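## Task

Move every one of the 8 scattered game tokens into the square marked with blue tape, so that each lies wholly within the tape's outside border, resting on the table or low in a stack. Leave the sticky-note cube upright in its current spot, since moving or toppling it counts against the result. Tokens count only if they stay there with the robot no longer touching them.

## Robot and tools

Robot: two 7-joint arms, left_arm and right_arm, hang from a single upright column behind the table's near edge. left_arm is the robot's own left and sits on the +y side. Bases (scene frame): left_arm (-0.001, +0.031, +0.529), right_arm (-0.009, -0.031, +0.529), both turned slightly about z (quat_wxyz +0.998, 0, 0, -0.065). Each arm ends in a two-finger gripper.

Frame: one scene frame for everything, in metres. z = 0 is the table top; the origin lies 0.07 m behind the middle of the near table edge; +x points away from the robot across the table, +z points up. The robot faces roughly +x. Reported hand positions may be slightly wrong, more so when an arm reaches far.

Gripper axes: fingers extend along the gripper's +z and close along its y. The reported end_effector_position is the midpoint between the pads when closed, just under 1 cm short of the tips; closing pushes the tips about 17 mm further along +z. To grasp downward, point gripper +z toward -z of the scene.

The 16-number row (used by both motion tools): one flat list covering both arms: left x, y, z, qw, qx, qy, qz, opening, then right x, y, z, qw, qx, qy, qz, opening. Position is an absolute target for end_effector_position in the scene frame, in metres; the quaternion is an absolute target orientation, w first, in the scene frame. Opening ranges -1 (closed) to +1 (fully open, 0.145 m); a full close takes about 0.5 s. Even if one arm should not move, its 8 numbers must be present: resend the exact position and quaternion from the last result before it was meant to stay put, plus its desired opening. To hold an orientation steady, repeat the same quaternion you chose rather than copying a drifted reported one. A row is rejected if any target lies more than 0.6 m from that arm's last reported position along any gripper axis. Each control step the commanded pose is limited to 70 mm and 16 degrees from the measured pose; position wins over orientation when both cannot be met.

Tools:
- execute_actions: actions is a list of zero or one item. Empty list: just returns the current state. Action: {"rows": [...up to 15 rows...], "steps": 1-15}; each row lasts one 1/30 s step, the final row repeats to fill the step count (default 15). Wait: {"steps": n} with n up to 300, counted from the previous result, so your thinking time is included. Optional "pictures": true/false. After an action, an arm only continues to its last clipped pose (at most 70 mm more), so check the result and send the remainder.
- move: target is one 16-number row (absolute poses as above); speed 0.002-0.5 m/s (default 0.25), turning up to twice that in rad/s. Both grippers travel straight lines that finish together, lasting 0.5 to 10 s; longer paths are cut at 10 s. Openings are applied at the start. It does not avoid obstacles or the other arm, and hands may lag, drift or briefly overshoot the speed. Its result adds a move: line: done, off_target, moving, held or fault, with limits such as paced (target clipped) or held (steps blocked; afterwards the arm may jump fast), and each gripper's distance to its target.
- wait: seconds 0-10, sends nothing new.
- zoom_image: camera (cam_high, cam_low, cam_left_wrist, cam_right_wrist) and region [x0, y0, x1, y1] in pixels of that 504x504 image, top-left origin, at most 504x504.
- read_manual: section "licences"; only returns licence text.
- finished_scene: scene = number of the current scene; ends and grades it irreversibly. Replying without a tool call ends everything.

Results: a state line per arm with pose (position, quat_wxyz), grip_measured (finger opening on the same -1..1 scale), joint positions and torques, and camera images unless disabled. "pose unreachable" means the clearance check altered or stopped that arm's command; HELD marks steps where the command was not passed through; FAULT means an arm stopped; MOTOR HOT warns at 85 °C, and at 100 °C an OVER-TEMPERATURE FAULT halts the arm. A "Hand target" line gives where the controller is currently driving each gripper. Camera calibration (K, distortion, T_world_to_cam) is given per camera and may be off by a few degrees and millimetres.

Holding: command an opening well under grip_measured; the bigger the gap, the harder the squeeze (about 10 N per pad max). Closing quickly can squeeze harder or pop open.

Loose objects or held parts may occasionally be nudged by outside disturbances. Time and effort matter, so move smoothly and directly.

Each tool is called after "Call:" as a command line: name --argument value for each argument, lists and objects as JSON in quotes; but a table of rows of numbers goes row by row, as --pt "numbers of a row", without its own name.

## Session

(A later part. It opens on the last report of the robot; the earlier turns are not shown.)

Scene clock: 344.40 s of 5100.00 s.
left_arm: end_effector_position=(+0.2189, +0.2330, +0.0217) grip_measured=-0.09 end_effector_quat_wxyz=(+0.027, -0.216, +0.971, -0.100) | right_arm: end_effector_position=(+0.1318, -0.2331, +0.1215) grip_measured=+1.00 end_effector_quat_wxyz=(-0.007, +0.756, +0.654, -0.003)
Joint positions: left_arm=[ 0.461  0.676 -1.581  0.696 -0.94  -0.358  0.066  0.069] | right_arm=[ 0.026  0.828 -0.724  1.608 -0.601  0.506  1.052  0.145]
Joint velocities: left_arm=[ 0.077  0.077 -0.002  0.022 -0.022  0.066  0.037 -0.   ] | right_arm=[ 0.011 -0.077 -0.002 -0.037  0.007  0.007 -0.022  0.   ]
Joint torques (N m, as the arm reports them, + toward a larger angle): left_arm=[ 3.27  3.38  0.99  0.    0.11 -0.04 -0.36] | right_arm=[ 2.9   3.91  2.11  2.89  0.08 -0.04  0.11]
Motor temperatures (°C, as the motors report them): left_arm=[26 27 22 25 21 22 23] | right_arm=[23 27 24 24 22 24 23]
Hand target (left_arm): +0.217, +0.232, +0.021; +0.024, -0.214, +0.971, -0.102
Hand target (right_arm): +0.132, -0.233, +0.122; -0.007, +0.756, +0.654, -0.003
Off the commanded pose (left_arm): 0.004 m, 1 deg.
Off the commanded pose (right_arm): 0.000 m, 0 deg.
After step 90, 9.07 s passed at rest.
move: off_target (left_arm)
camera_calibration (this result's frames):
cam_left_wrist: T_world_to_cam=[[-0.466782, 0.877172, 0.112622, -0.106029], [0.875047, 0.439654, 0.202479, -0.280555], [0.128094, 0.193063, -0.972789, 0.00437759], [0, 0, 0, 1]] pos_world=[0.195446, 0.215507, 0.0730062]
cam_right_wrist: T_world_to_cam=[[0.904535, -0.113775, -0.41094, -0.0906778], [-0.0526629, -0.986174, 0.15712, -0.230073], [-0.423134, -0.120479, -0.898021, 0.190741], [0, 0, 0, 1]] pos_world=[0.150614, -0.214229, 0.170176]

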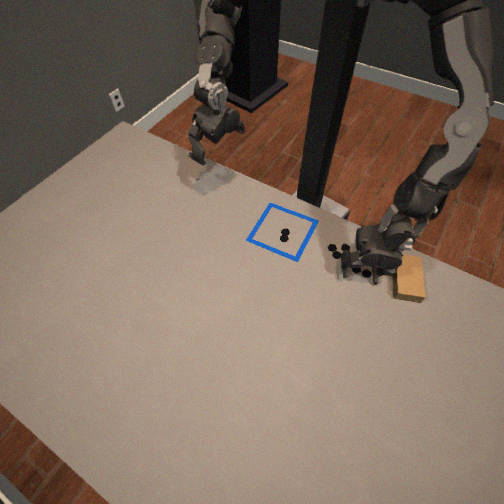

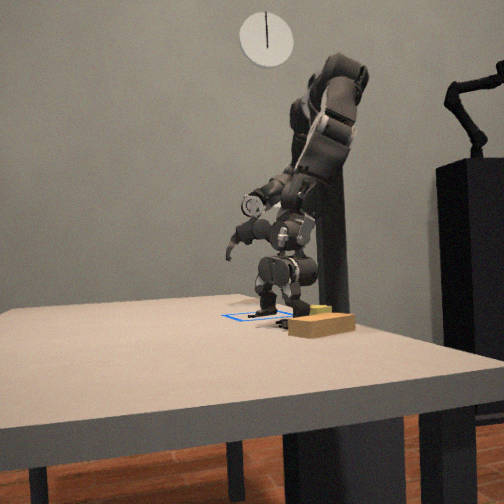

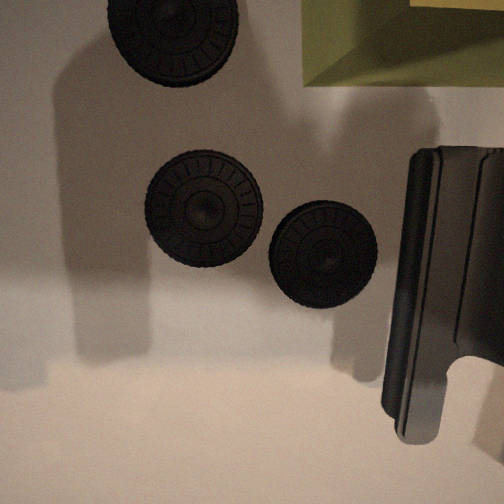

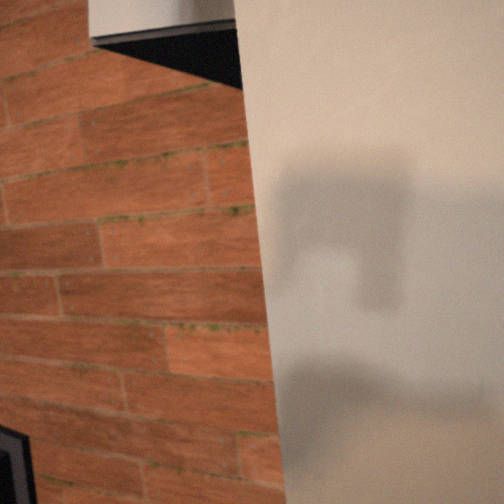

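Call:
move --target '[0.2155,0.2315,0.0173,-0.02262,0.21525,-0.97095,0.10205,-0.09,0.1318,-0.2331,0.1215,-0.007,0.756,0.654,-0.003,1]' --speed 0.02

Call:
move --target '[0.2295,0.200,0.017,-0.02262,0.21525,-0.97095,0.10205,-0.09,0.1318,-0.2331,0.1215,-0.007,0.756,0.654,-0.003,1]' --speed 0.04

Scene clock: 351.80 s of 5100.00 s.
left_arm: end_effector_position=(+0.2181, +0.2337, +0.0183) grip_measured=-0.09 end_effector_quat_wxyz=(+0.026, -0.217, +0.971, -0.099) | right_arm: end_effector_position=(+0.1318, -0.2331, +0.1215) grip_measured=+1.00 end_effector_quat_wxyz=(-0.007, +0.756, +0.654, -0.003)
Joint positions: left_arm=[ 0.456  0.657 -1.581  0.66  -0.945 -0.365  0.051  0.069] | right_arm=[ 0.026  0.828 -0.724  1.608 -0.601  0.506  1.052  0.145]
Joint velocities: left_arm=[-0.055 -0.033  0.002  0.017  0.037 -0.022  0.037  0.   ] | right_arm=[-0.055 -0.011 -0.012  0.002  0.022 -0.095 -0.037 -0.   ]
Joint torques (N m, as the arm reports them, + toward a larger angle): left_arm=[ 3.08  3.03  0.89 -0.11  0.09 -0.06 -0.36] | right_arm=[ 2.92  3.92  2.12  2.9   0.08 -0.04  0.11]
Motor temperatures (°C, as the motors report them): left_arm=[26 27 22 25 21 22 23] | right_arm=[23 27 24 24 22 24 23]
Hand target (left_arm): +0.216, +0.232, +0.017; +0.023, -0.215, +0.971, -0.102
Hand target (right_arm): +0.132, -0.233, +0.122; -0.007, +0.756, +0.654, -0.003
Off the commanded pose (left_arm): 0.004 m, 1 deg.
Off the commanded pose (right_arm): 0.000 m, 0 deg.
After step 90, 3.70 s passed at rest.
move: off_target (left_arm)
camera_calibration (this result's frames):
cam_left_wrist: T_world_to_cam=[[-0.468127, 0.876185, 0.114701, -0.106131], [0.874643, 0.440933, 0.201442, -0.279645], [0.125925, 0.194623, -0.972762, 0.00118594], [0, 0, 0, 1]] pos_world=[0.194758, 0.216064, 0.0696592]
cam_right_wrist: T_world_to_cam=[[0.904535, -0.113775, -0.41094, -0.0906778], [-0.0526629, -0.986174, 0.15712, -0.230073], [-0.423134, -0.120479, -0.898021, 0.190741], [0, 0, 0, 1]] pos_world=[0.150614, -0.214229, 0.170176]

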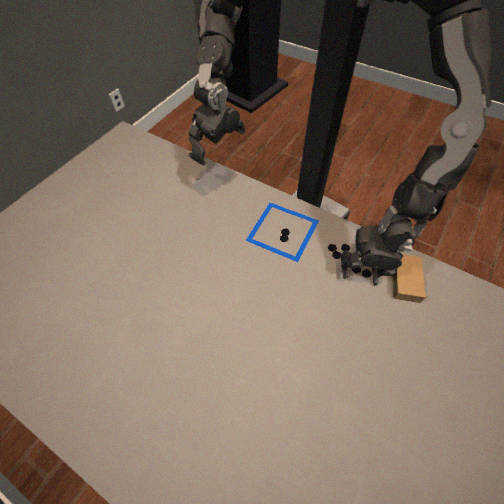

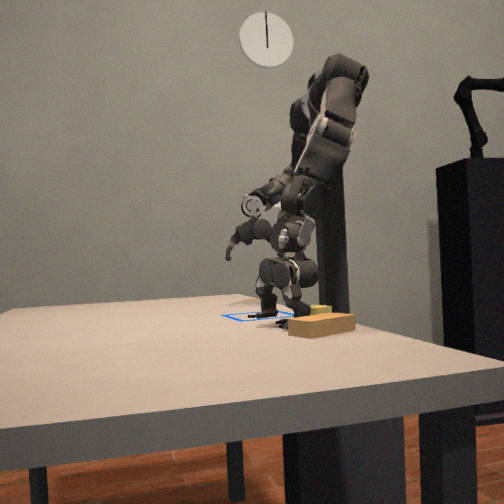

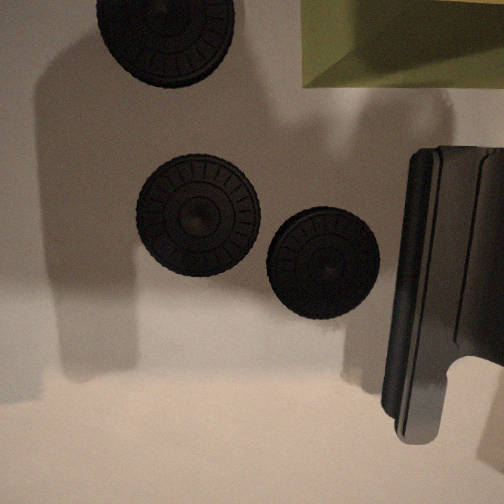

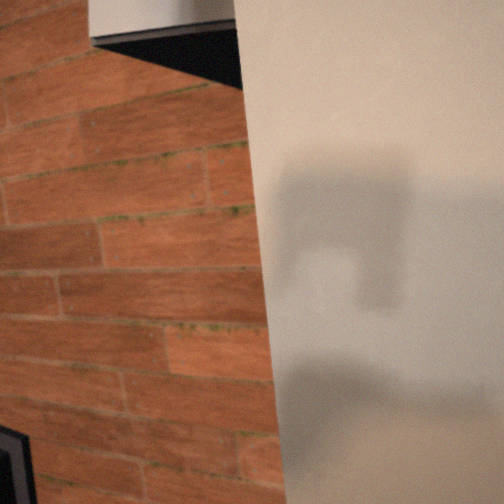

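Scene clock: 352.93 s of 5100.00 s.
left_arm: end_effector_position=(+0.2299, +0.2014, +0.0179) grip_measured=-0.09 end_effector_quat_wxyz=(+0.023, -0.214, +0.971, -0.102) | right_arm: end_effector_position=(+0.1318, -0.2331, +0.1215) grip_measured=+1.00 end_effector_quat_wxyz=(-0.007, +0.756, +0.654, -0.003)
Joint positions: left_arm=[ 0.491  0.588 -1.573  0.669 -0.922 -0.361  0.138  0.069] | right_arm=[ 0.026  0.828 -0.724  1.608 -0.601  0.506  1.052  0.145]
Joint velocities: left_arm=[-0.077 -0.011  0.007 -0.007 -0.051  0.051  0.022 -0.   ] | right_arm=[-0.033 -0.011 -0.007  0.002  0.022  0.037 -0.022 -0.   ]
Joint torques (N m, as the arm reports them, + toward a larger angle): left_arm=[ 3.83  2.19  1.7   0.21  0.23  0.1  -0.06] | right_arm=[ 2.92  3.91  2.12  2.89  0.08 -0.03  0.1 ]
Motor temperatures (°C, as the motors report them): left_arm=[26 27 22 25 21 22 23] | right_arm=[23 27 24 24 22 24 23]
Hand target (left_arm): +0.229, +0.200, +0.017; +0.022, -0.215, +0.971, -0.102
Hand target (right_arm): +0.132, -0.233, +0.122; -0.007, +0.756, +0.654, -0.003
Off the commanded pose (left_arm): 0.002 m, 0 deg.
Off the commanded pose (right_arm): 0.000 m, 0 deg.
move: done
camera_calibration (this result's frames):
cam_left_wrist: T_world_to_cam=[[-0.460552, 0.880563, 0.111804, -0.0748926], [0.879239, 0.435282, 0.193567, -0.275456], [0.121782, 0.18745, -0.974696, 0.00802374], [0, 0, 0, 1]] pos_world=[0.206722, 0.184344, 0.0695132]
cam_right_wrist: T_world_to_cam=[[0.904535, -0.113775, -0.41094, -0.0906778], [-0.0526629, -0.986174, 0.15712, -0.230073], [-0.423134, -0.120479, -0.898021, 0.190741], [0, 0, 0, 1]] pos_world=[0.150614, -0.214229, 0.170176]

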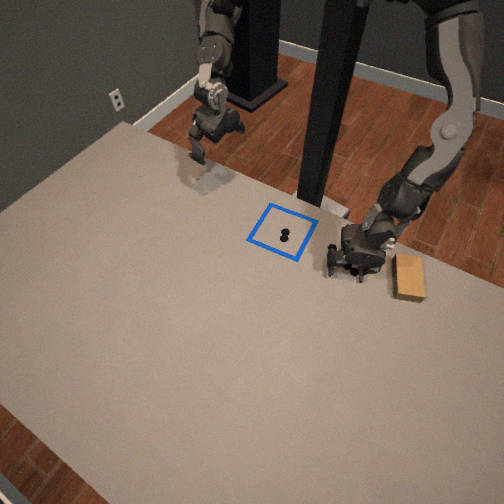

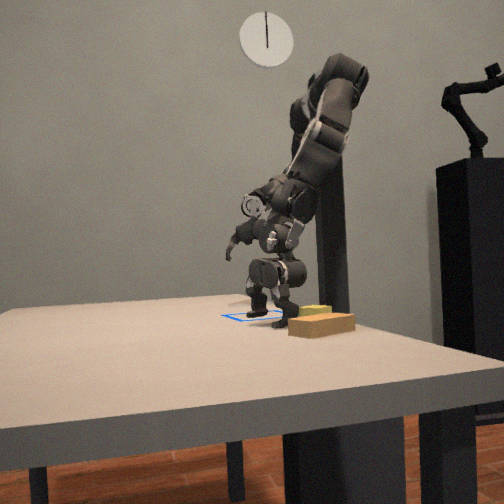

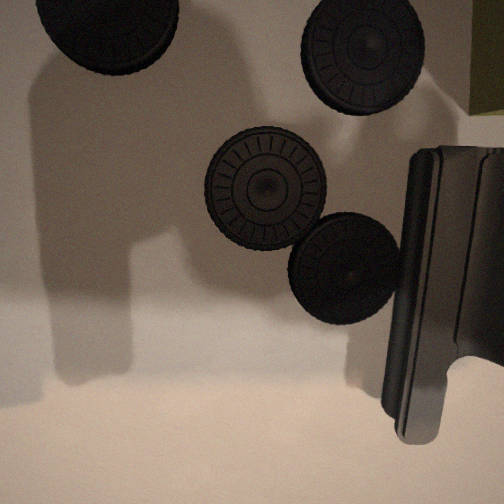

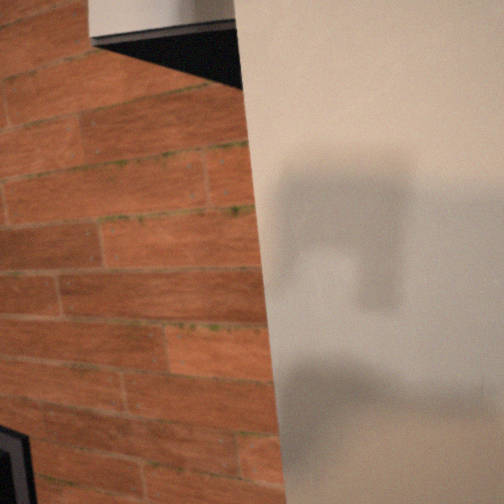

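Call:
move --target '[0.2395,0.1725,0.017,-0.02262,0.21525,-0.97095,0.10205,-0.09,0.1318,-0.2331,0.1215,-0.007,0.756,0.654,-0.003,1]' --speed 0.04

Scene clock: 398.20 s of 5100.00 s.
left_arm: end_effector_position=(+0.2404, +0.1738, +0.0180) grip_measured=-0.09 end_effector_quat_wxyz=(+0.023, -0.213, +0.971, -0.102) | right_arm: end_effector_position=(+0.1318, -0.2331, +0.1215) grip_measured=+1.00 end_effector_quat_wxyz=(-0.007, +0.756, +0.654, -0.003)
Joint positions: left_arm=[ 0.516  0.518 -1.556  0.66  -0.908 -0.35   0.212  0.069] | right_arm=[ 0.026  0.828 -0.724  1.608 -0.601  0.506  1.052  0.145]
Joint velocities: left_arm=[-0.011 -0.033  0.002  0.002 -0.022 -0.007  0.007 -0.   ] | right_arm=[ 0.011  0.033  0.002 -0.002 -0.022 -0.051  0.007  0.   ]
Joint torques (N m, as the arm reports them, + toward a larger angle): left_arm=[ 3.96  1.64  1.73  0.36  0.23  0.1  -0.1 ] | right_arm=[ 2.9   3.92  2.1   2.87  0.08 -0.04  0.11]
Motor temperatures (°C, as the motors report them): left_arm=[26 26 22 25 21 22 23] | right_arm=[23 27 24 24 22 24 23]
Hand target (left_arm): +0.239, +0.172, +0.017; +0.023, -0.215, +0.971, -0.102
Hand target (right_arm): +0.132, -0.233, +0.122; -0.007, +0.756, +0.654, -0.003
Off the commanded pose (left_arm): 0.002 m, 0 deg.
Off the commanded pose (right_arm): 0.000 m, 0 deg.
After step 90, 41.23 s passed at rest.
move: done
camera_calibration (this result's frames):
cam_left_wrist: T_world_to_cam=[[-0.460362, 0.880669, 0.111756, -0.0457726], [0.87917, 0.434853, 0.194839, -0.272648], [0.122992, 0.187949, -0.974448, 0.0116117], [0, 0, 0, 1]] pos_world=[0.217204, 0.15669, 0.0695529]
cam_right_wrist: T_world_to_cam=[[0.904535, -0.113775, -0.41094, -0.0906778], [-0.0526629, -0.986174, 0.15712, -0.230073], [-0.423134, -0.120479, -0.898021, 0.190741], [0, 0, 0, 1]] pos_world=[0.150614, -0.214229, 0.170176]

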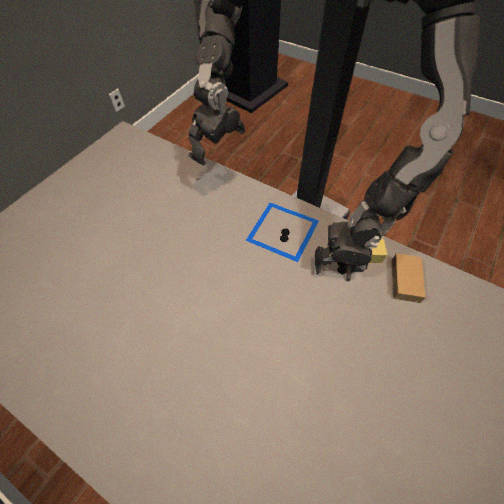

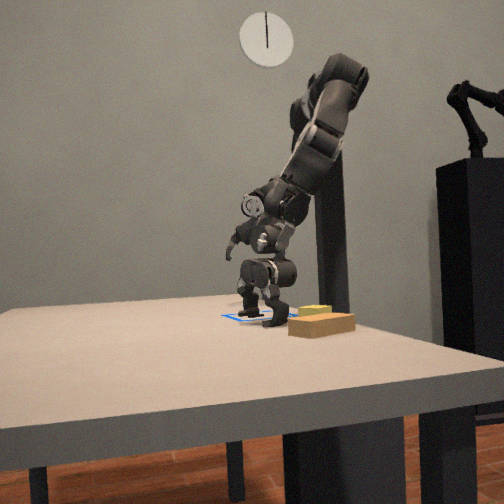

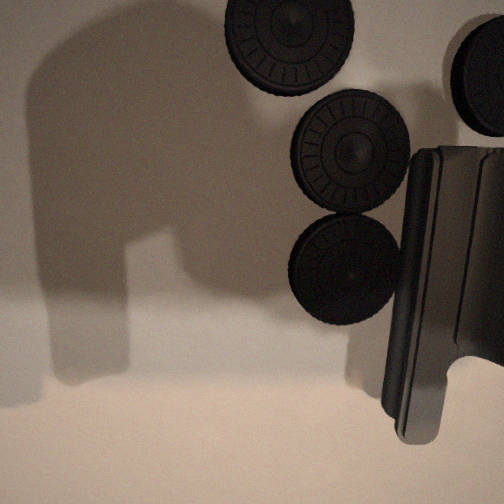

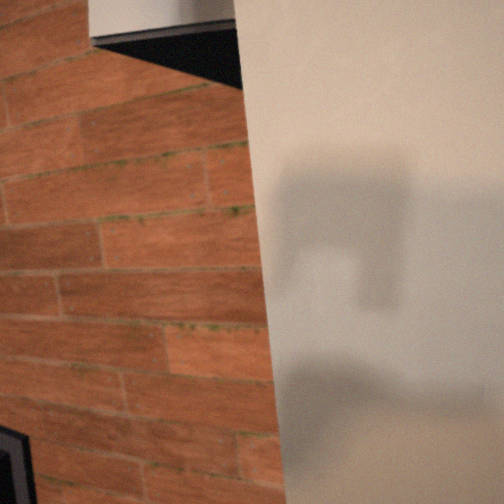

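Call:
execute_actions --actions '[]'

Scene clock: 413.27 s of 5100.00 s.
left_arm: end_effector_position=(+0.2404, +0.1738, +0.0180) grip_measured=-0.09 end_effector_quat_wxyz=(+0.023, -0.213, +0.971, -0.102) | right_arm: end_effector_position=(+0.1318, -0.2331, +0.1215) grip_measured=+1.00 end_effector_quat_wxyz=(-0.007, +0.756, +0.654, -0.003)
Joint positions: left_arm=[ 0.516  0.518 -1.556  0.66  -0.908 -0.35   0.212  0.069] | right_arm=[ 0.026  0.828 -0.724  1.608 -0.601  0.506  1.052  0.145]
Joint velocities: left_arm=[ 0.011  0.055  0.002  0.007  0.066 -0.051  0.037 -0.   ] | right_arm=[-0.077  0.011  0.002 -0.007 -0.007  0.022 -0.022 -0.   ]
Joint torques (N m, as the arm reports them, + toward a larger angle): left_arm=[ 3.96  1.66  1.75  0.33  0.23  0.1  -0.1 ] | right_arm=[ 2.9   3.9   2.14  2.9   0.08 -0.03  0.11]
Motor temperatures (°C, as the motors report them): left_arm=[26 26 22 25 21 22 23] | right_arm=[23 27 24 24 22 24 23]
Hand target (left_arm): +0.239, +0.172, +0.017; +0.023, -0.215, +0.971, -0.102
Hand target (right_arm): +0.132, -0.233, +0.122; -0.007, +0.756, +0.654, -0.003
Off the commanded pose (left_arm): 0.002 m, 0 deg.
Off the commanded pose (right_arm): 0.000 m, 0 deg.
Steps of this call (steps 1 to 90: nothing new was sent; then 12.07 s passed at rest). Readings (end_effector_position):
1: left_arm (+0.2404, +0.1738, +0.0180) | right_arm (+0.1318, -0.2331, +0.1215)
2: left_arm (+0.2404, +0.1738, +0.0180) | right_arm (+0.1318, -0.2331, +0.1215)
4: left_arm (+0.2404, +0.1738, +0.0180) | right_arm (+0.1318, -0.2331, +0.1215)
8: left_arm (+0.2404, +0.1738, +0.0180) | right_arm (+0.1318, -0.2331, +0.1215)
90: the state above
camera_calibration (this result's frames):
cam_left_wrist: T_world_to_cam=[[-0.460362, 0.880669, 0.111756, -0.0457726], [0.87917, 0.434853, 0.194839, -0.272648], [0.122992, 0.187949, -0.974448, 0.0116117], [0, 0, 0, 1]] pos_world=[0.217204, 0.15669, 0.0695529]
cam_right_wrist: T_world_to_cam=[[0.904535, -0.113775, -0.41094, -0.0906778], [-0.0526629, -0.986174, 0.15712, -0.230073], [-0.423134, -0.120479, -0.898021, 0.190741], [0, 0, 0, 1]] pos_world=[0.150614, -0.214229, 0.170176]

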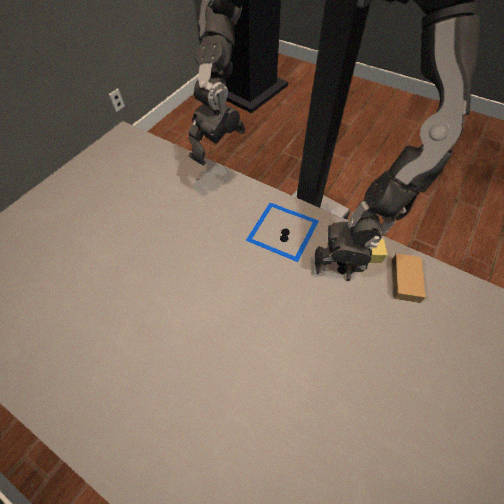

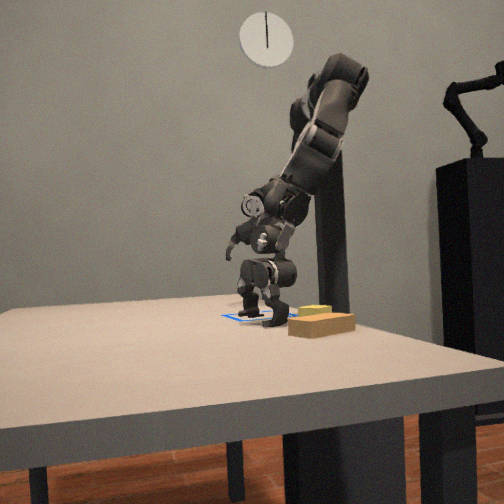

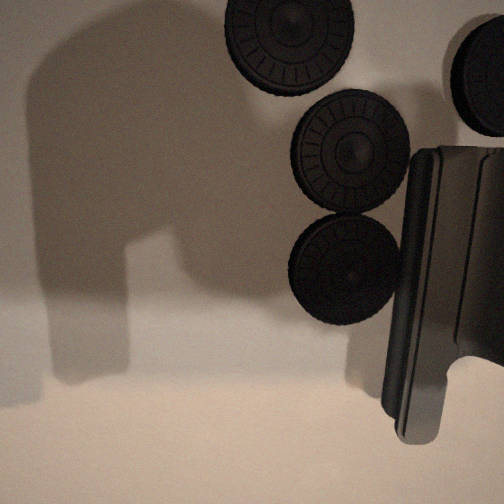

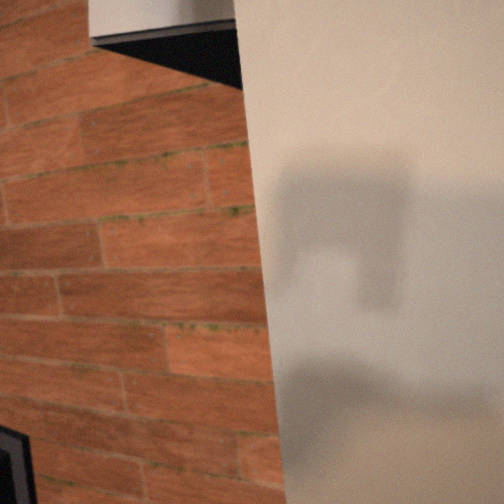

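Call:
execute_actions --actions '[{"rows": [[0.2392,0.1745,0.017,-0.02262,0.21525,-0.97095,0.10205,-0.09,0.1318,-0.2331,0.1215,-0.007,0.756,0.654,-0.003,1],[0.2388,0.1755,0.017,-0.02262,0.21525,-0.97095,0.10205,-0.09,0.1318,-0.2331,0.1215,-0.007,0.756,0.654,-0.003,1],[0.2384,0.1765,0.017,-0.02262,0.21525,-0.97095,0.10205,-0.09,0.1318,-0.2331,0.1215,-0.007,0.756,0.654,-0.003,1],[0.2380,0.1773,0.017,-0.02262,0.21525,-0.97095,0.10205,-0.09,0.1318,-0.2331,0.1215,-0.007,0.756,0.654,-0.003,1],[0.2378,0.1775,0.017,-0.02262,0.21525,-0.97095,0.10205,-0.09,0.1318,-0.2331,0.1215,-0.007,0.756,0.654,-0.003,1],[0.2378,0.1775,0.017,-0.02262,0.21525,-0.97095,0.10205,-0.09,0.1318,-0.2331,0.1215,-0.007,0.756,0.654,-0.003,1],[0.2378,0.1775,0.017,-0.02262,0.21525,-0.97095,0.10205,-0.09,0.1318,-0.2331,0.1215,-0.007,0.756,0.654,-0.003,1],[0.2372,0.1772,0.017,-0.02262,0.21525,-0.97095,0.10205,-0.09,0.1318,-0.2331,0.1215,-0.007,0.756,0.654,-0.003,1],[0.2366,0.1769,0.017,-0.02262,0.21525,-0.97095,0.10205,-0.09,0.1318,-0.2331,0.1215,-0.007,0.756,0.654,-0.003,1],[0.2360,0.1766,0.017,-0.02262,0.21525,-0.97095,0.10205,-0.09,0.1318,-0.2331,0.1215,-0.007,0.756,0.654,-0.003,1],[0.2354,0.1763,0.017,-0.02262,0.21525,-0.97095,0.10205,-0.09,0.1318,-0.2331,0.1215,-0.007,0.756,0.654,-0.003,1],[0.2348,0.1760,0.017,-0.02262,0.21525,-0.97095,0.10205,-0.09,0.1318,-0.2331,0.1215,-0.007,0.756,0.654,-0.003,1],[0.2342,0.1757,0.017,-0.02262,0.21525,-0.97095,0.10205,-0.09,0.1318,-0.2331,0.1215,-0.007,0.756,0.654,-0.003,1],[0.2340,0.1755,0.017,-0.02262,0.21525,-0.97095,0.10205,-0.09,0.1318,-0.2331,0.1215,-0.007,0.756,0.654,-0.003,1],[0.2340,0.1755,0.017,-0.02262,0.21525,-0.97095,0.10205,-0.09,0.1318,-0.2331,0.1215,-0.007,0.756,0.654,-0.003,1]], "steps": 15}]' --pictures false

Call:
wait --seconds 0.3

Scene clock: 506.80 s of 5100.00 s.
left_arm: end_effector_position=(+0.2346, +0.1737, +0.0175) grip_measured=-0.09 end_effector_quat_wxyz=(+0.022, -0.213, +0.971, -0.106) | right_arm: end_effector_position=(+0.1318, -0.2331, +0.1215) grip_measured=+1.00 end_effector_quat_wxyz=(-0.007, +0.756, +0.654, -0.003)
Joint positions: left_arm=[ 0.502  0.534 -1.556  0.688 -0.908 -0.337  0.207  0.069] | right_arm=[ 0.026  0.828 -0.724  1.608 -0.601  0.506  1.052  0.145]
Joint velocities: left_arm=[-0.055 -0.011 -0.012 -0.022 -0.007  0.037  0.066  0.   ] | right_arm=[ 0.033 -0.033  0.002 -0.007 -0.007  0.007 -0.081 -0.   ]
Joint torques (N m, as the arm reports them, + toward a larger angle): left_arm=[3.99 2.76 1.71 0.66 0.22 0.08 0.03] | right_arm=[ 2.89  3.92  2.08  2.91  0.08 -0.04  0.11]
Motor temperatures (°C, as the motors report them): left_arm=[27 26 23 25 21 22 23] | right_arm=[23 27 24 24 22 24 23]
Hand target (left_arm): +0.234, +0.176, +0.017; +0.022, -0.215, +0.971, -0.102
Hand target (right_arm): +0.132, -0.233, +0.122; -0.007, +0.756, +0.654, -0.003
Off the commanded pose (left_arm): 0.002 m, 0 deg.
Off the commanded pose (right_arm): 0.000 m, 0 deg.
Steps of this call (steps 1 to 90: nothing new was sent; then 90.03 s passed at rest; steps 91 to 105: all 15 steps of this action). Readings (end_effector_position):
91: left_arm (+0.2406, +0.1745, +0.0179) | right_arm (+0.1318, -0.2331, +0.1215)
92: left_arm (+0.2404, +0.1753, +0.0177) | right_arm (+0.1318, -0.2331, +0.1215)
94: left_arm (+0.2396, +0.1769, +0.0175) | right_arm (+0.1318, -0.2331, +0.1215)
98: left_arm (+0.2387, +0.1786, +0.0175) | right_arm (+0.1318, -0.2331, +0.1215)
105: the state above

Scene clock: 507.10 s of 5100.00 s.
left_arm: end_effector_position=(+0.2349, +0.1741, +0.0176) grip_measured=-0.09 end_effector_quat_wxyz=(+0.023, -0.214, +0.971, -0.105) | right_arm: end_effector_position=(+0.1318, -0.2331, +0.1215) grip_measured=+1.00 end_effector_quat_wxyz=(-0.007, +0.756, +0.654, -0.003)
Joint positions: left_arm=[ 0.502  0.535 -1.556  0.688 -0.908 -0.335  0.207  0.069] | right_arm=[ 0.026  0.828 -0.724  1.608 -0.601  0.506  1.052  0.145]
Joint velocities: left_arm=[-0.033 -0.055 -0.007  0.007 -0.022 -0.022  0.022  0.   ] | right_arm=[-0.033  0.055 -0.007  0.002 -0.007 -0.007  0.037 -0.   ]
Joint torques (N m, as the arm reports them, + toward a larger angle): left_arm=[3.91 2.69 1.66 0.74 0.2  0.1  0.03] | right_arm=[ 2.92  3.9   2.1   2.91  0.08 -0.04  0.11]
Motor temperatures (°C, as the motors report them): left_arm=[27 26 23 25 21 22 23] | right_arm=[23 27 24 24 22 24 23]
Hand target (left_arm): +0.234, +0.175, +0.017; +0.022, -0.215, +0.971, -0.102
Hand target (right_arm): +0.132, -0.233, +0.122; -0.007, +0.756, +0.654, -0.003
Off the commanded pose (left_arm): 0.002 m, 0 deg.
Off the commanded pose (right_arm): 0.000 m, 0 deg.
Steps of this call (steps 1 to 9: nothing new was sent). Readings (end_effector_position):
1: left_arm (+0.2348, +0.1740, +0.0176) | right_arm (+0.1318, -0.2331, +0.1215)
2: left_arm (+0.2348, +0.1740, +0.0176) | right_arm (+0.1318, -0.2331, +0.1215)
4: left_arm (+0.2349, +0.1741, +0.0176) | right_arm (+0.1318, -0.2331, +0.1215)
8: left_arm (+0.2349, +0.1741, +0.0176) | right_arm (+0.1318, -0.2331, +0.1215)
9: the state above
camera_calibration (this result's frames):
cam_left_wrist: T_world_to_cam=[[-0.460514, 0.881389, 0.105261, -0.0484678], [0.879067, 0.436388, 0.191851, -0.267978], [0.123161, 0.180881, -0.975763, 0.013032], [0, 0, 0, 1]] pos_world=[0.211646, 0.157304, 0.0692299]
cam_right_wrist: T_world_to_cam=[[0.904535, -0.113775, -0.41094, -0.0906778], [-0.0526629, -0.986174, 0.15712, -0.230073], [-0.423134, -0.120479, -0.898021, 0.190741], [0, 0, 0, 1]] pos_world=[0.150614, -0.214229, 0.170176]

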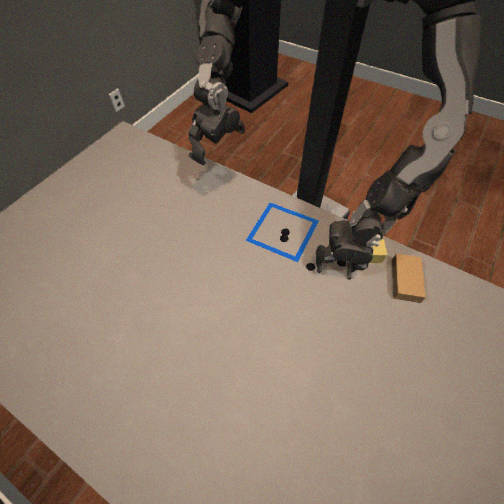

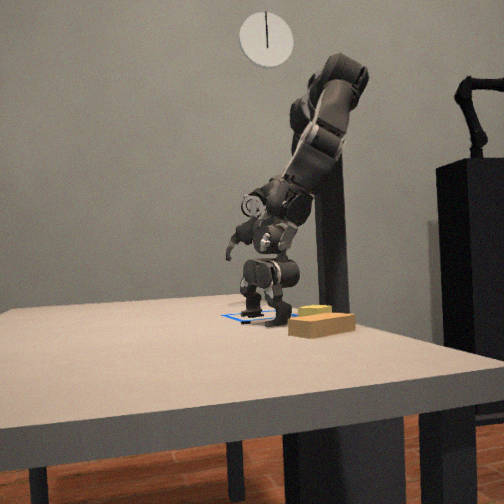

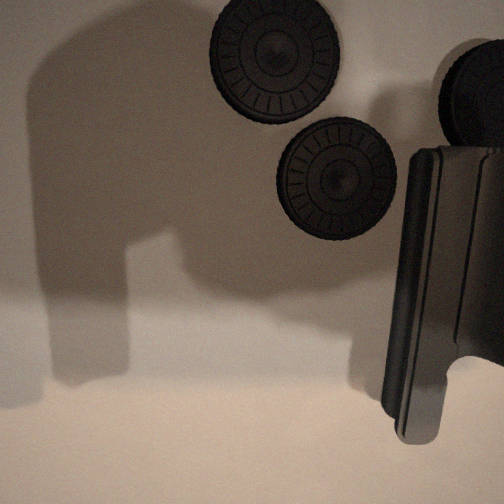

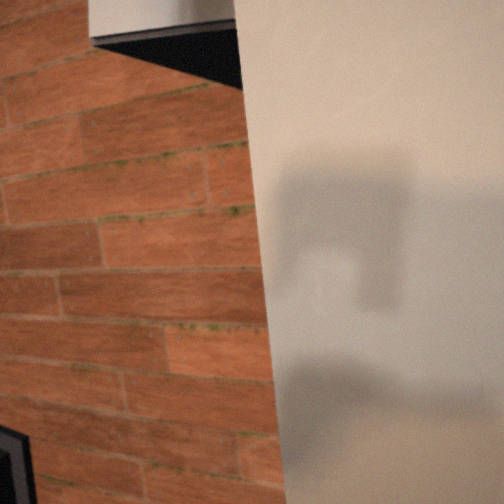

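Call:
zoom_image --camera "cam_high" --region '[230, 190, 440, 310]'

Region (230, 190, 440, 310) of cam_high's 504x504 image, scaled by 2.400, with more detail than that image has; it fills the top 288 rows of this view, and the rest is white.

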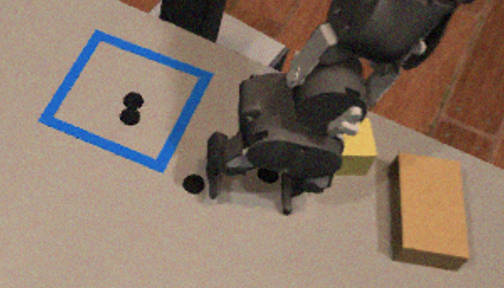

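Call:
move --target '[0.2465,0.1468,0.017,-0.02262,0.21525,-0.97095,0.10205,-0.09,0.1318,-0.2331,0.1215,-0.007,0.756,0.654,-0.003,1]' --speed 0.04

Scene clock: 552.40 s of 5100.00 s.
left_arm: end_effector_position=(+0.2460, +0.1456, +0.0173) grip_measured=-0.09 end_effector_quat_wxyz=(+0.022, -0.213, +0.971, -0.105) | right_arm: end_effector_position=(+0.1318, -0.2331, +0.1215) grip_measured=+1.00 end_effector_quat_wxyz=(-0.007, +0.756, +0.654, -0.003)
Joint positions: left_arm=[ 0.534  0.444 -1.556  0.641 -0.886 -0.334  0.264  0.069] | right_arm=[ 0.026  0.828 -0.724  1.608 -0.601  0.506  1.052  0.145]
Joint velocities: left_arm=[-0.033  0.055  0.007 -0.012  0.007  0.022  0.095  0.   ] | right_arm=[ 0.033  0.033 -0.022 -0.007  0.022  0.007 -0.037 -0.   ]
Joint torques (N m, as the arm reports them, + toward a larger angle): left_arm=[5.07 1.9  1.73 0.55 0.22 0.1  0.06] | right_arm=[ 2.93  3.97  2.12  2.89  0.08 -0.04  0.11]
Motor temperatures (°C, as the motors report them): left_arm=[27 26 23 25 21 22 23] | right_arm=[23 27 24 24 22 24 23]
Hand target (left_arm): +0.247, +0.147, +0.017; +0.023, -0.215, +0.971, -0.102
Hand target (right_arm): +0.132, -0.233, +0.122; -0.007, +0.756, +0.654, -0.003
Off the commanded pose (left_arm): 0.001 m, 0 deg.
Off the commanded pose (right_arm): 0.000 m, 0 deg.
After step 90, 41.33 s passed at rest.
move: done
camera_calibration (this result's frames):
cam_left_wrist: T_world_to_cam=[[-0.458941, 0.882059, 0.106513, -0.0187216], [0.880098, 0.434924, 0.190442, -0.265306], [0.121656, 0.181144, -0.975903, 0.0168425], [0, 0, 0, 1]] pos_world=[0.222854, 0.128851, 0.068956]
cam_right_wrist: T_world_to_cam=[[0.904535, -0.113775, -0.41094, -0.0906778], [-0.0526629, -0.986174, 0.15712, -0.230073], [-0.423134, -0.120479, -0.898021, 0.190741], [0, 0, 0, 1]] pos_world=[0.150614, -0.214229, 0.170176]

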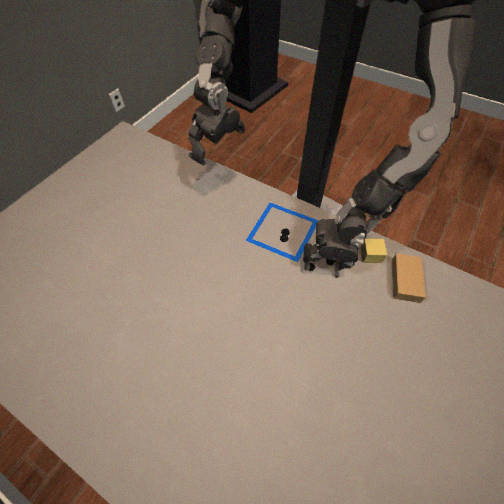

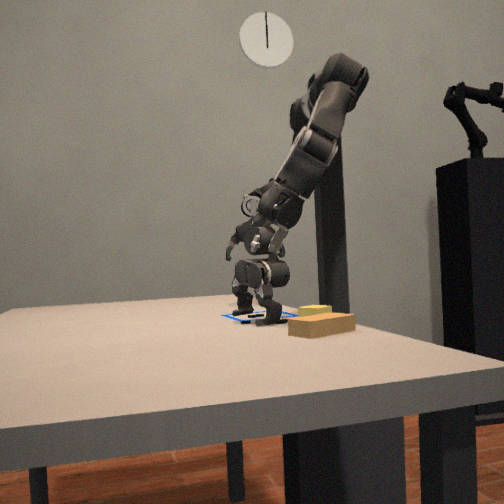

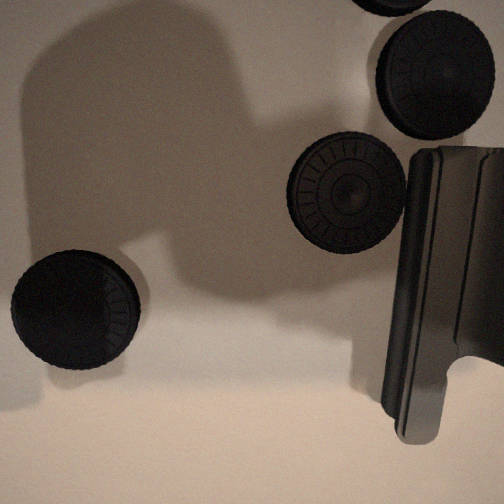

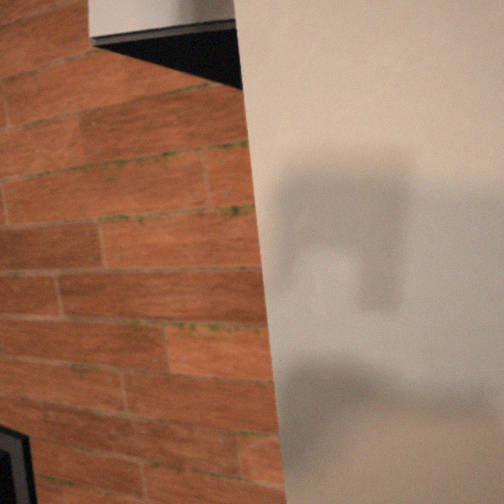

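Call:
move --target '[0.2543,0.1283,0.017,-0.02262,0.21525,-0.97095,0.10205,-0.09,0.1318,-0.2331,0.1215,-0.007,0.756,0.654,-0.003,1]' --speed 0.04

Call:
move --target '[0.2422,0.1140,0.017,0.00911,-0.08668,-0.99073,0.10413,-0.09,0.1318,-0.2331,0.1215,-0.007,0.756,0.654,-0.003,1]' --speed 0.2

Scene clock: 578.17 s of 5100.00 s.
left_arm: end_effector_position=(+0.2547, +0.1266, +0.0173) grip_measured=-0.09 end_effector_quat_wxyz=(+0.024, -0.214, +0.971, -0.105) | right_arm: end_effector_position=(+0.1318, -0.2331, +0.1215) grip_measured=+1.00 end_effector_quat_wxyz=(-0.007, +0.756, +0.654, -0.003)
Joint positions: left_arm=[ 0.556  0.374 -1.556  0.588 -0.872 -0.334  0.291  0.069] | right_arm=[ 0.026  0.828 -0.724  1.608 -0.601  0.506  1.052  0.145]
Joint velocities: left_arm=[-0.033  0.033 -0.002  0.002  0.007  0.022 -0.051 -0.   ] | right_arm=[ 0.011  0.077  0.012  0.027  0.007  0.051  0.051 -0.   ]
Joint torques (N m, as the arm reports them, + toward a larger angle): left_arm=[ 5.32  1.55  1.48  0.55  0.22 -0.01  0.03] | right_arm=[ 2.91  3.9   2.1   2.9   0.08 -0.03  0.11]
Motor temperatures (°C, as the motors report them): left_arm=[27 26 23 25 21 22 23] | right_arm=[23 27 24 24 22 24 23]
Hand target (left_arm): +0.254, +0.128, +0.017; +0.023, -0.215, +0.971, -0.102
Hand target (right_arm): +0.132, -0.233, +0.122; -0.007, +0.756, +0.654, -0.003
Off the commanded pose (left_arm): 0.002 m, 0 deg.
Off the commanded pose (right_arm): 0.000 m, 0 deg.
After step 90, 22.07 s passed at rest.
move: done
camera_calibration (this result's frames):
cam_left_wrist: T_world_to_cam=[[-0.461565, 0.880926, 0.10453, 0.00282197], [0.878199, 0.437091, 0.194209, -0.2646], [0.125395, 0.181439, -0.975375, 0.0183028], [0, 0, 0, 1]] pos_world=[0.231379, 0.109847, 0.0689448]
cam_right_wrist: T_world_to_cam=[[0.904535, -0.113775, -0.41094, -0.0906778], [-0.0526629, -0.986174, 0.15712, -0.230073], [-0.423134, -0.120479, -0.898021, 0.190741], [0, 0, 0, 1]] pos_world=[0.150614, -0.214229, 0.170176]

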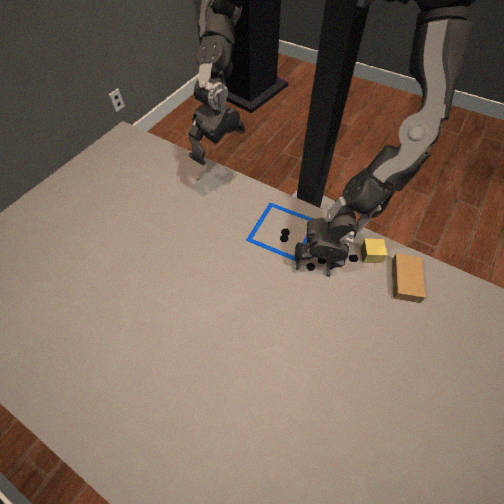

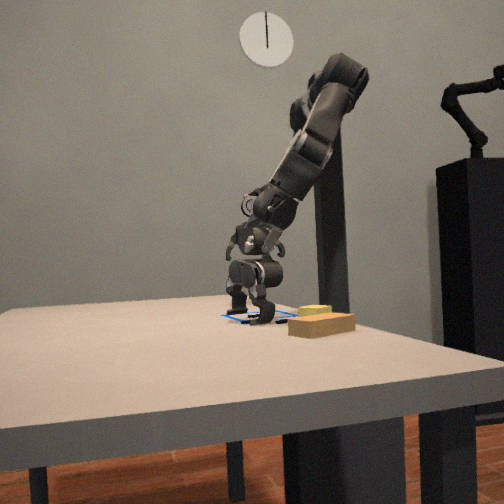

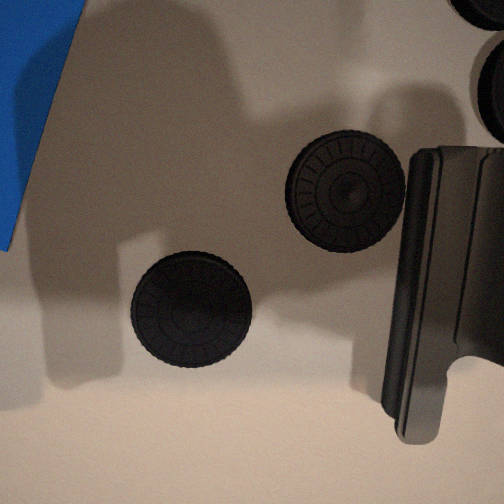

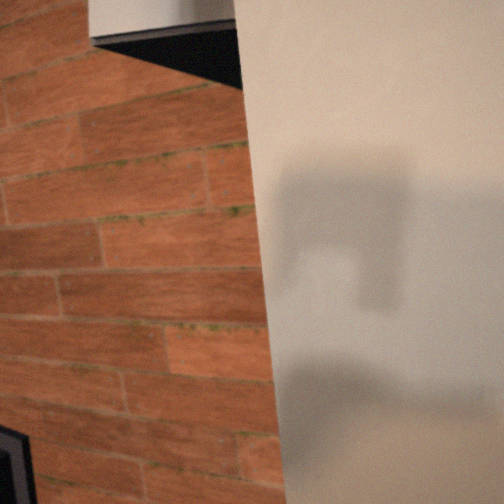

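Scene clock: 580.00 s of 5100.00 s.
left_arm: end_effector_position=(+0.2440, +0.1149, +0.0169) grip_measured=-0.09 end_effector_quat_wxyz=(-0.004, +0.085, +0.991, -0.102) | right_arm: end_effector_position=(+0.1318, -0.2331, +0.1215) grip_measured=+1.00 end_effector_quat_wxyz=(-0.007, +0.756, +0.654, -0.003)
Joint positions: left_arm=[ 0.582  0.316 -1.581  0.514 -1.484 -0.563  0.003  0.069] | right_arm=[ 0.026  0.828 -0.724  1.608 -0.601  0.506  1.052  0.145]
Joint velocities: left_arm=[-0.121 -0.011  0.002  0.002  0.007 -0.066 -0.007  0.   ] | right_arm=[-0.055 -0.011  0.007 -0.002 -0.037  0.051 -0.007 -0.   ]
Joint torques (N m, as the arm reports them, + toward a larger angle): left_arm=[ 5.78  0.84  0.81  0.45  0.12 -0.06 -0.37] | right_arm=[ 2.93  3.93  2.15  2.89  0.07 -0.04  0.12]
Motor temperatures (°C, as the motors report them): left_arm=[27 26 23 25 21 22 23] | right_arm=[23 27 24 24 22 24 23]
Hand target (left_arm): +0.244, +0.114, +0.017; -0.005, +0.087, +0.991, -0.104
Hand target (right_arm): +0.132, -0.233, +0.122; -0.007, +0.756, +0.654, -0.003
Off the commanded pose (left_arm): 0.002 m, 1 deg.
Off the commanded pose (right_arm): 0.000 m, 0 deg.
move: done
camera_calibration (this result's frames):
cam_left_wrist: T_world_to_cam=[[0.119994, 0.985963, 0.116099, -0.145954], [0.968751, -0.141858, 0.203465, -0.205655], [0.217079, 0.0880566, -0.972174, 0.00969342], [0, 0, 0, 1]] pos_world=[0.214638, 0.113878, 0.0682124]
cam_right_wrist: T_world_to_cam=[[0.904535, -0.113775, -0.41094, -0.0906778], [-0.0526629, -0.986174, 0.15712, -0.230073], [-0.423134, -0.120479, -0.898021, 0.190741], [0, 0, 0, 1]] pos_world=[0.150614, -0.214229, 0.170176]

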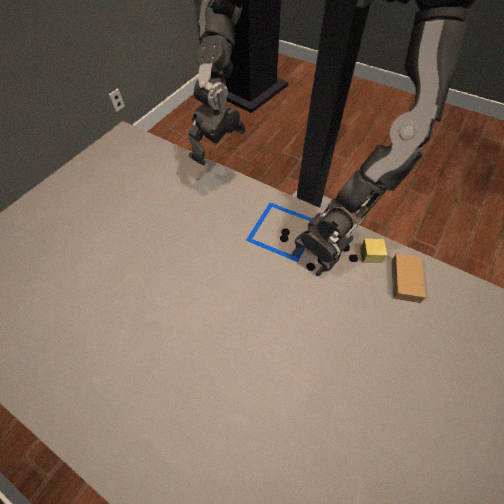

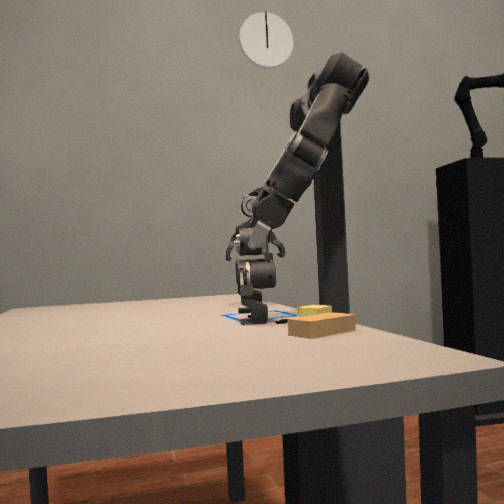

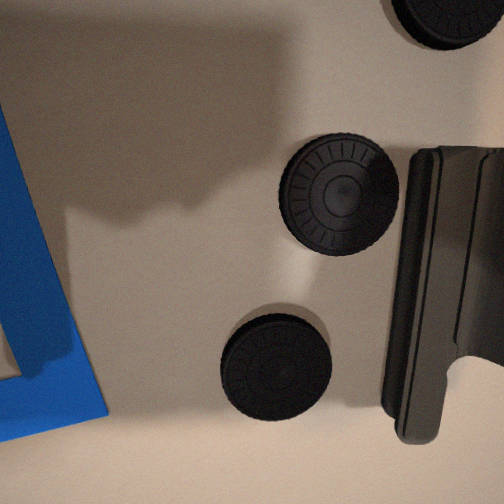

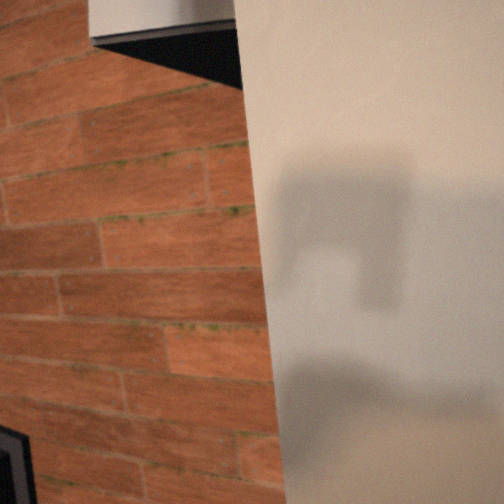

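Call:
move --target '[0.2250,0.0385,0.017,0.00911,-0.08668,-0.99073,0.10413,-0.09,0.1318,-0.2331,0.1215,-0.007,0.756,0.654,-0.003,1]' --speed 0.045

Scene clock: 597.87 s of 5100.00 s.
left_arm: end_effector_position=(+0.2256, +0.0369, +0.0185) grip_measured=-0.09 end_effector_quat_wxyz=(-0.009, +0.090, +0.990, -0.107) | right_arm: end_effector_position=(+0.1318, -0.2331, +0.1215) grip_measured=+1.00 end_effector_quat_wxyz=(-0.007, +0.756, +0.654, -0.003)
Joint positions: left_arm=[ 0.559  0.147 -1.539  0.548 -1.409 -0.548  0.226  0.069] | right_arm=[ 0.026  0.828 -0.724  1.608 -0.601  0.506  1.052  0.145]
Joint velocities: left_arm=[-0.055  0.055 -0.017 -0.022  0.066 -0.066  0.022 -0.   ] | right_arm=[-0.121 -0.011  0.012  0.002  0.037  0.007  0.051  0.   ]
Joint torques (N m, as the arm reports them, + toward a larger angle): left_arm=[ 4.51 -0.19  1.63  1.09  0.21  0.09  0.03] | right_arm=[ 2.89  3.93  2.12  2.85  0.08 -0.04  0.11]
Motor temperatures (°C, as the motors report them): left_arm=[28 25 22 25 21 22 23] | right_arm=[23 27 24 24 22 24 23]
Hand target (left_arm): +0.225, +0.039, +0.017; -0.009, +0.087, +0.991, -0.104
Hand target (right_arm): +0.132, -0.233, +0.122; -0.007, +0.756, +0.654, -0.003
Off the commanded pose (left_arm): 0.002 m, 0 deg.
Off the commanded pose (right_arm): 0.000 m, 0 deg.
After step 90, 12.87 s passed at rest.
move: done
camera_calibration (this result's frames):
cam_left_wrist: T_world_to_cam=[[0.130476, 0.985804, 0.105674, -0.069156], [0.969596, -0.149129, 0.194021, -0.198983], [0.207026, 0.0771461, -0.975289, 0.0247953], [0, 0, 0, 1]] pos_world=[0.196823, 0.0365872, 0.0700975]
cam_right_wrist: T_world_to_cam=[[0.904535, -0.113775, -0.41094, -0.0906778], [-0.0526629, -0.986174, 0.15712, -0.230073], [-0.423134, -0.120479, -0.898021, 0.190741], [0, 0, 0, 1]] pos_world=[0.150614, -0.214229, 0.170176]

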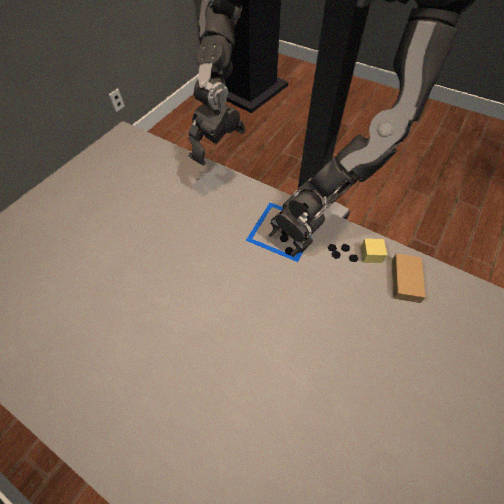

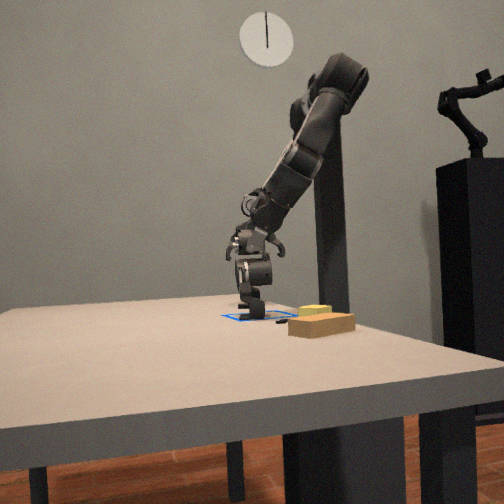

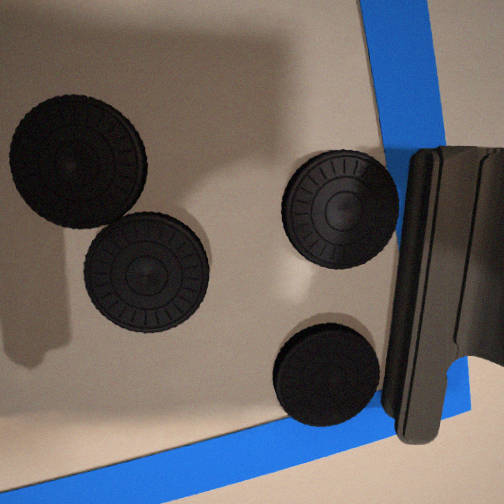

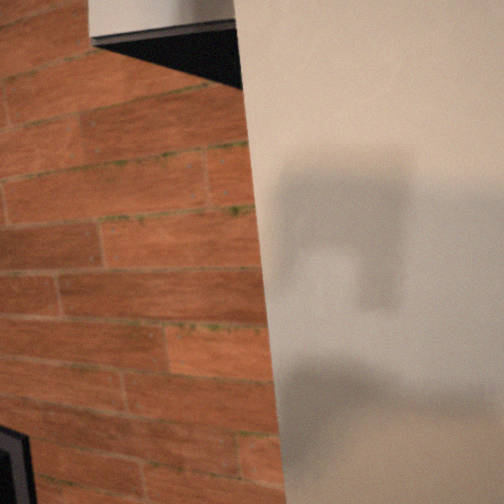

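Call:
zoom_image --camera "cam_high" --region '[320, 225, 404, 275]'

Region (320, 225, 404, 275) of cam_high's 504x504 image, scaled by 6.000, with more detail than that image has; it fills the top 300 rows of this view, and the rest is white.

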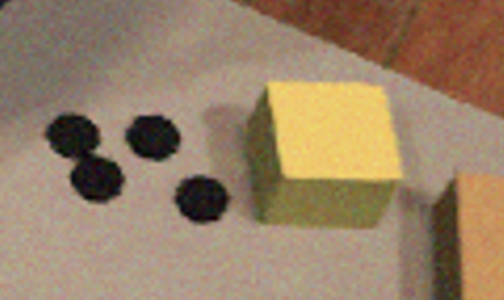

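Call:
zoom_image --camera "cam_high" --region '[255, 195, 339, 270]'

Region (255, 195, 339, 270) of cam_high's 504x504 image, scaled by 6.000, with more detail than that image has; it fills the top 450 rows of this view, and the rest is white.

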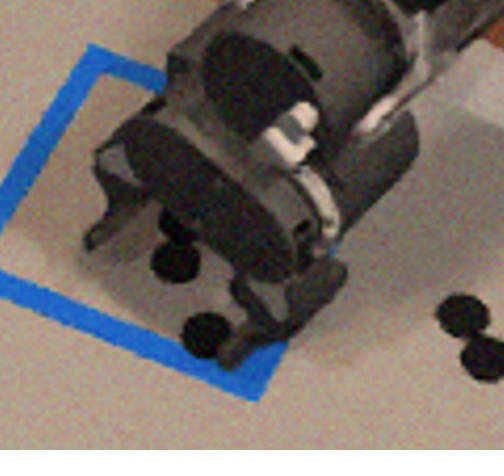

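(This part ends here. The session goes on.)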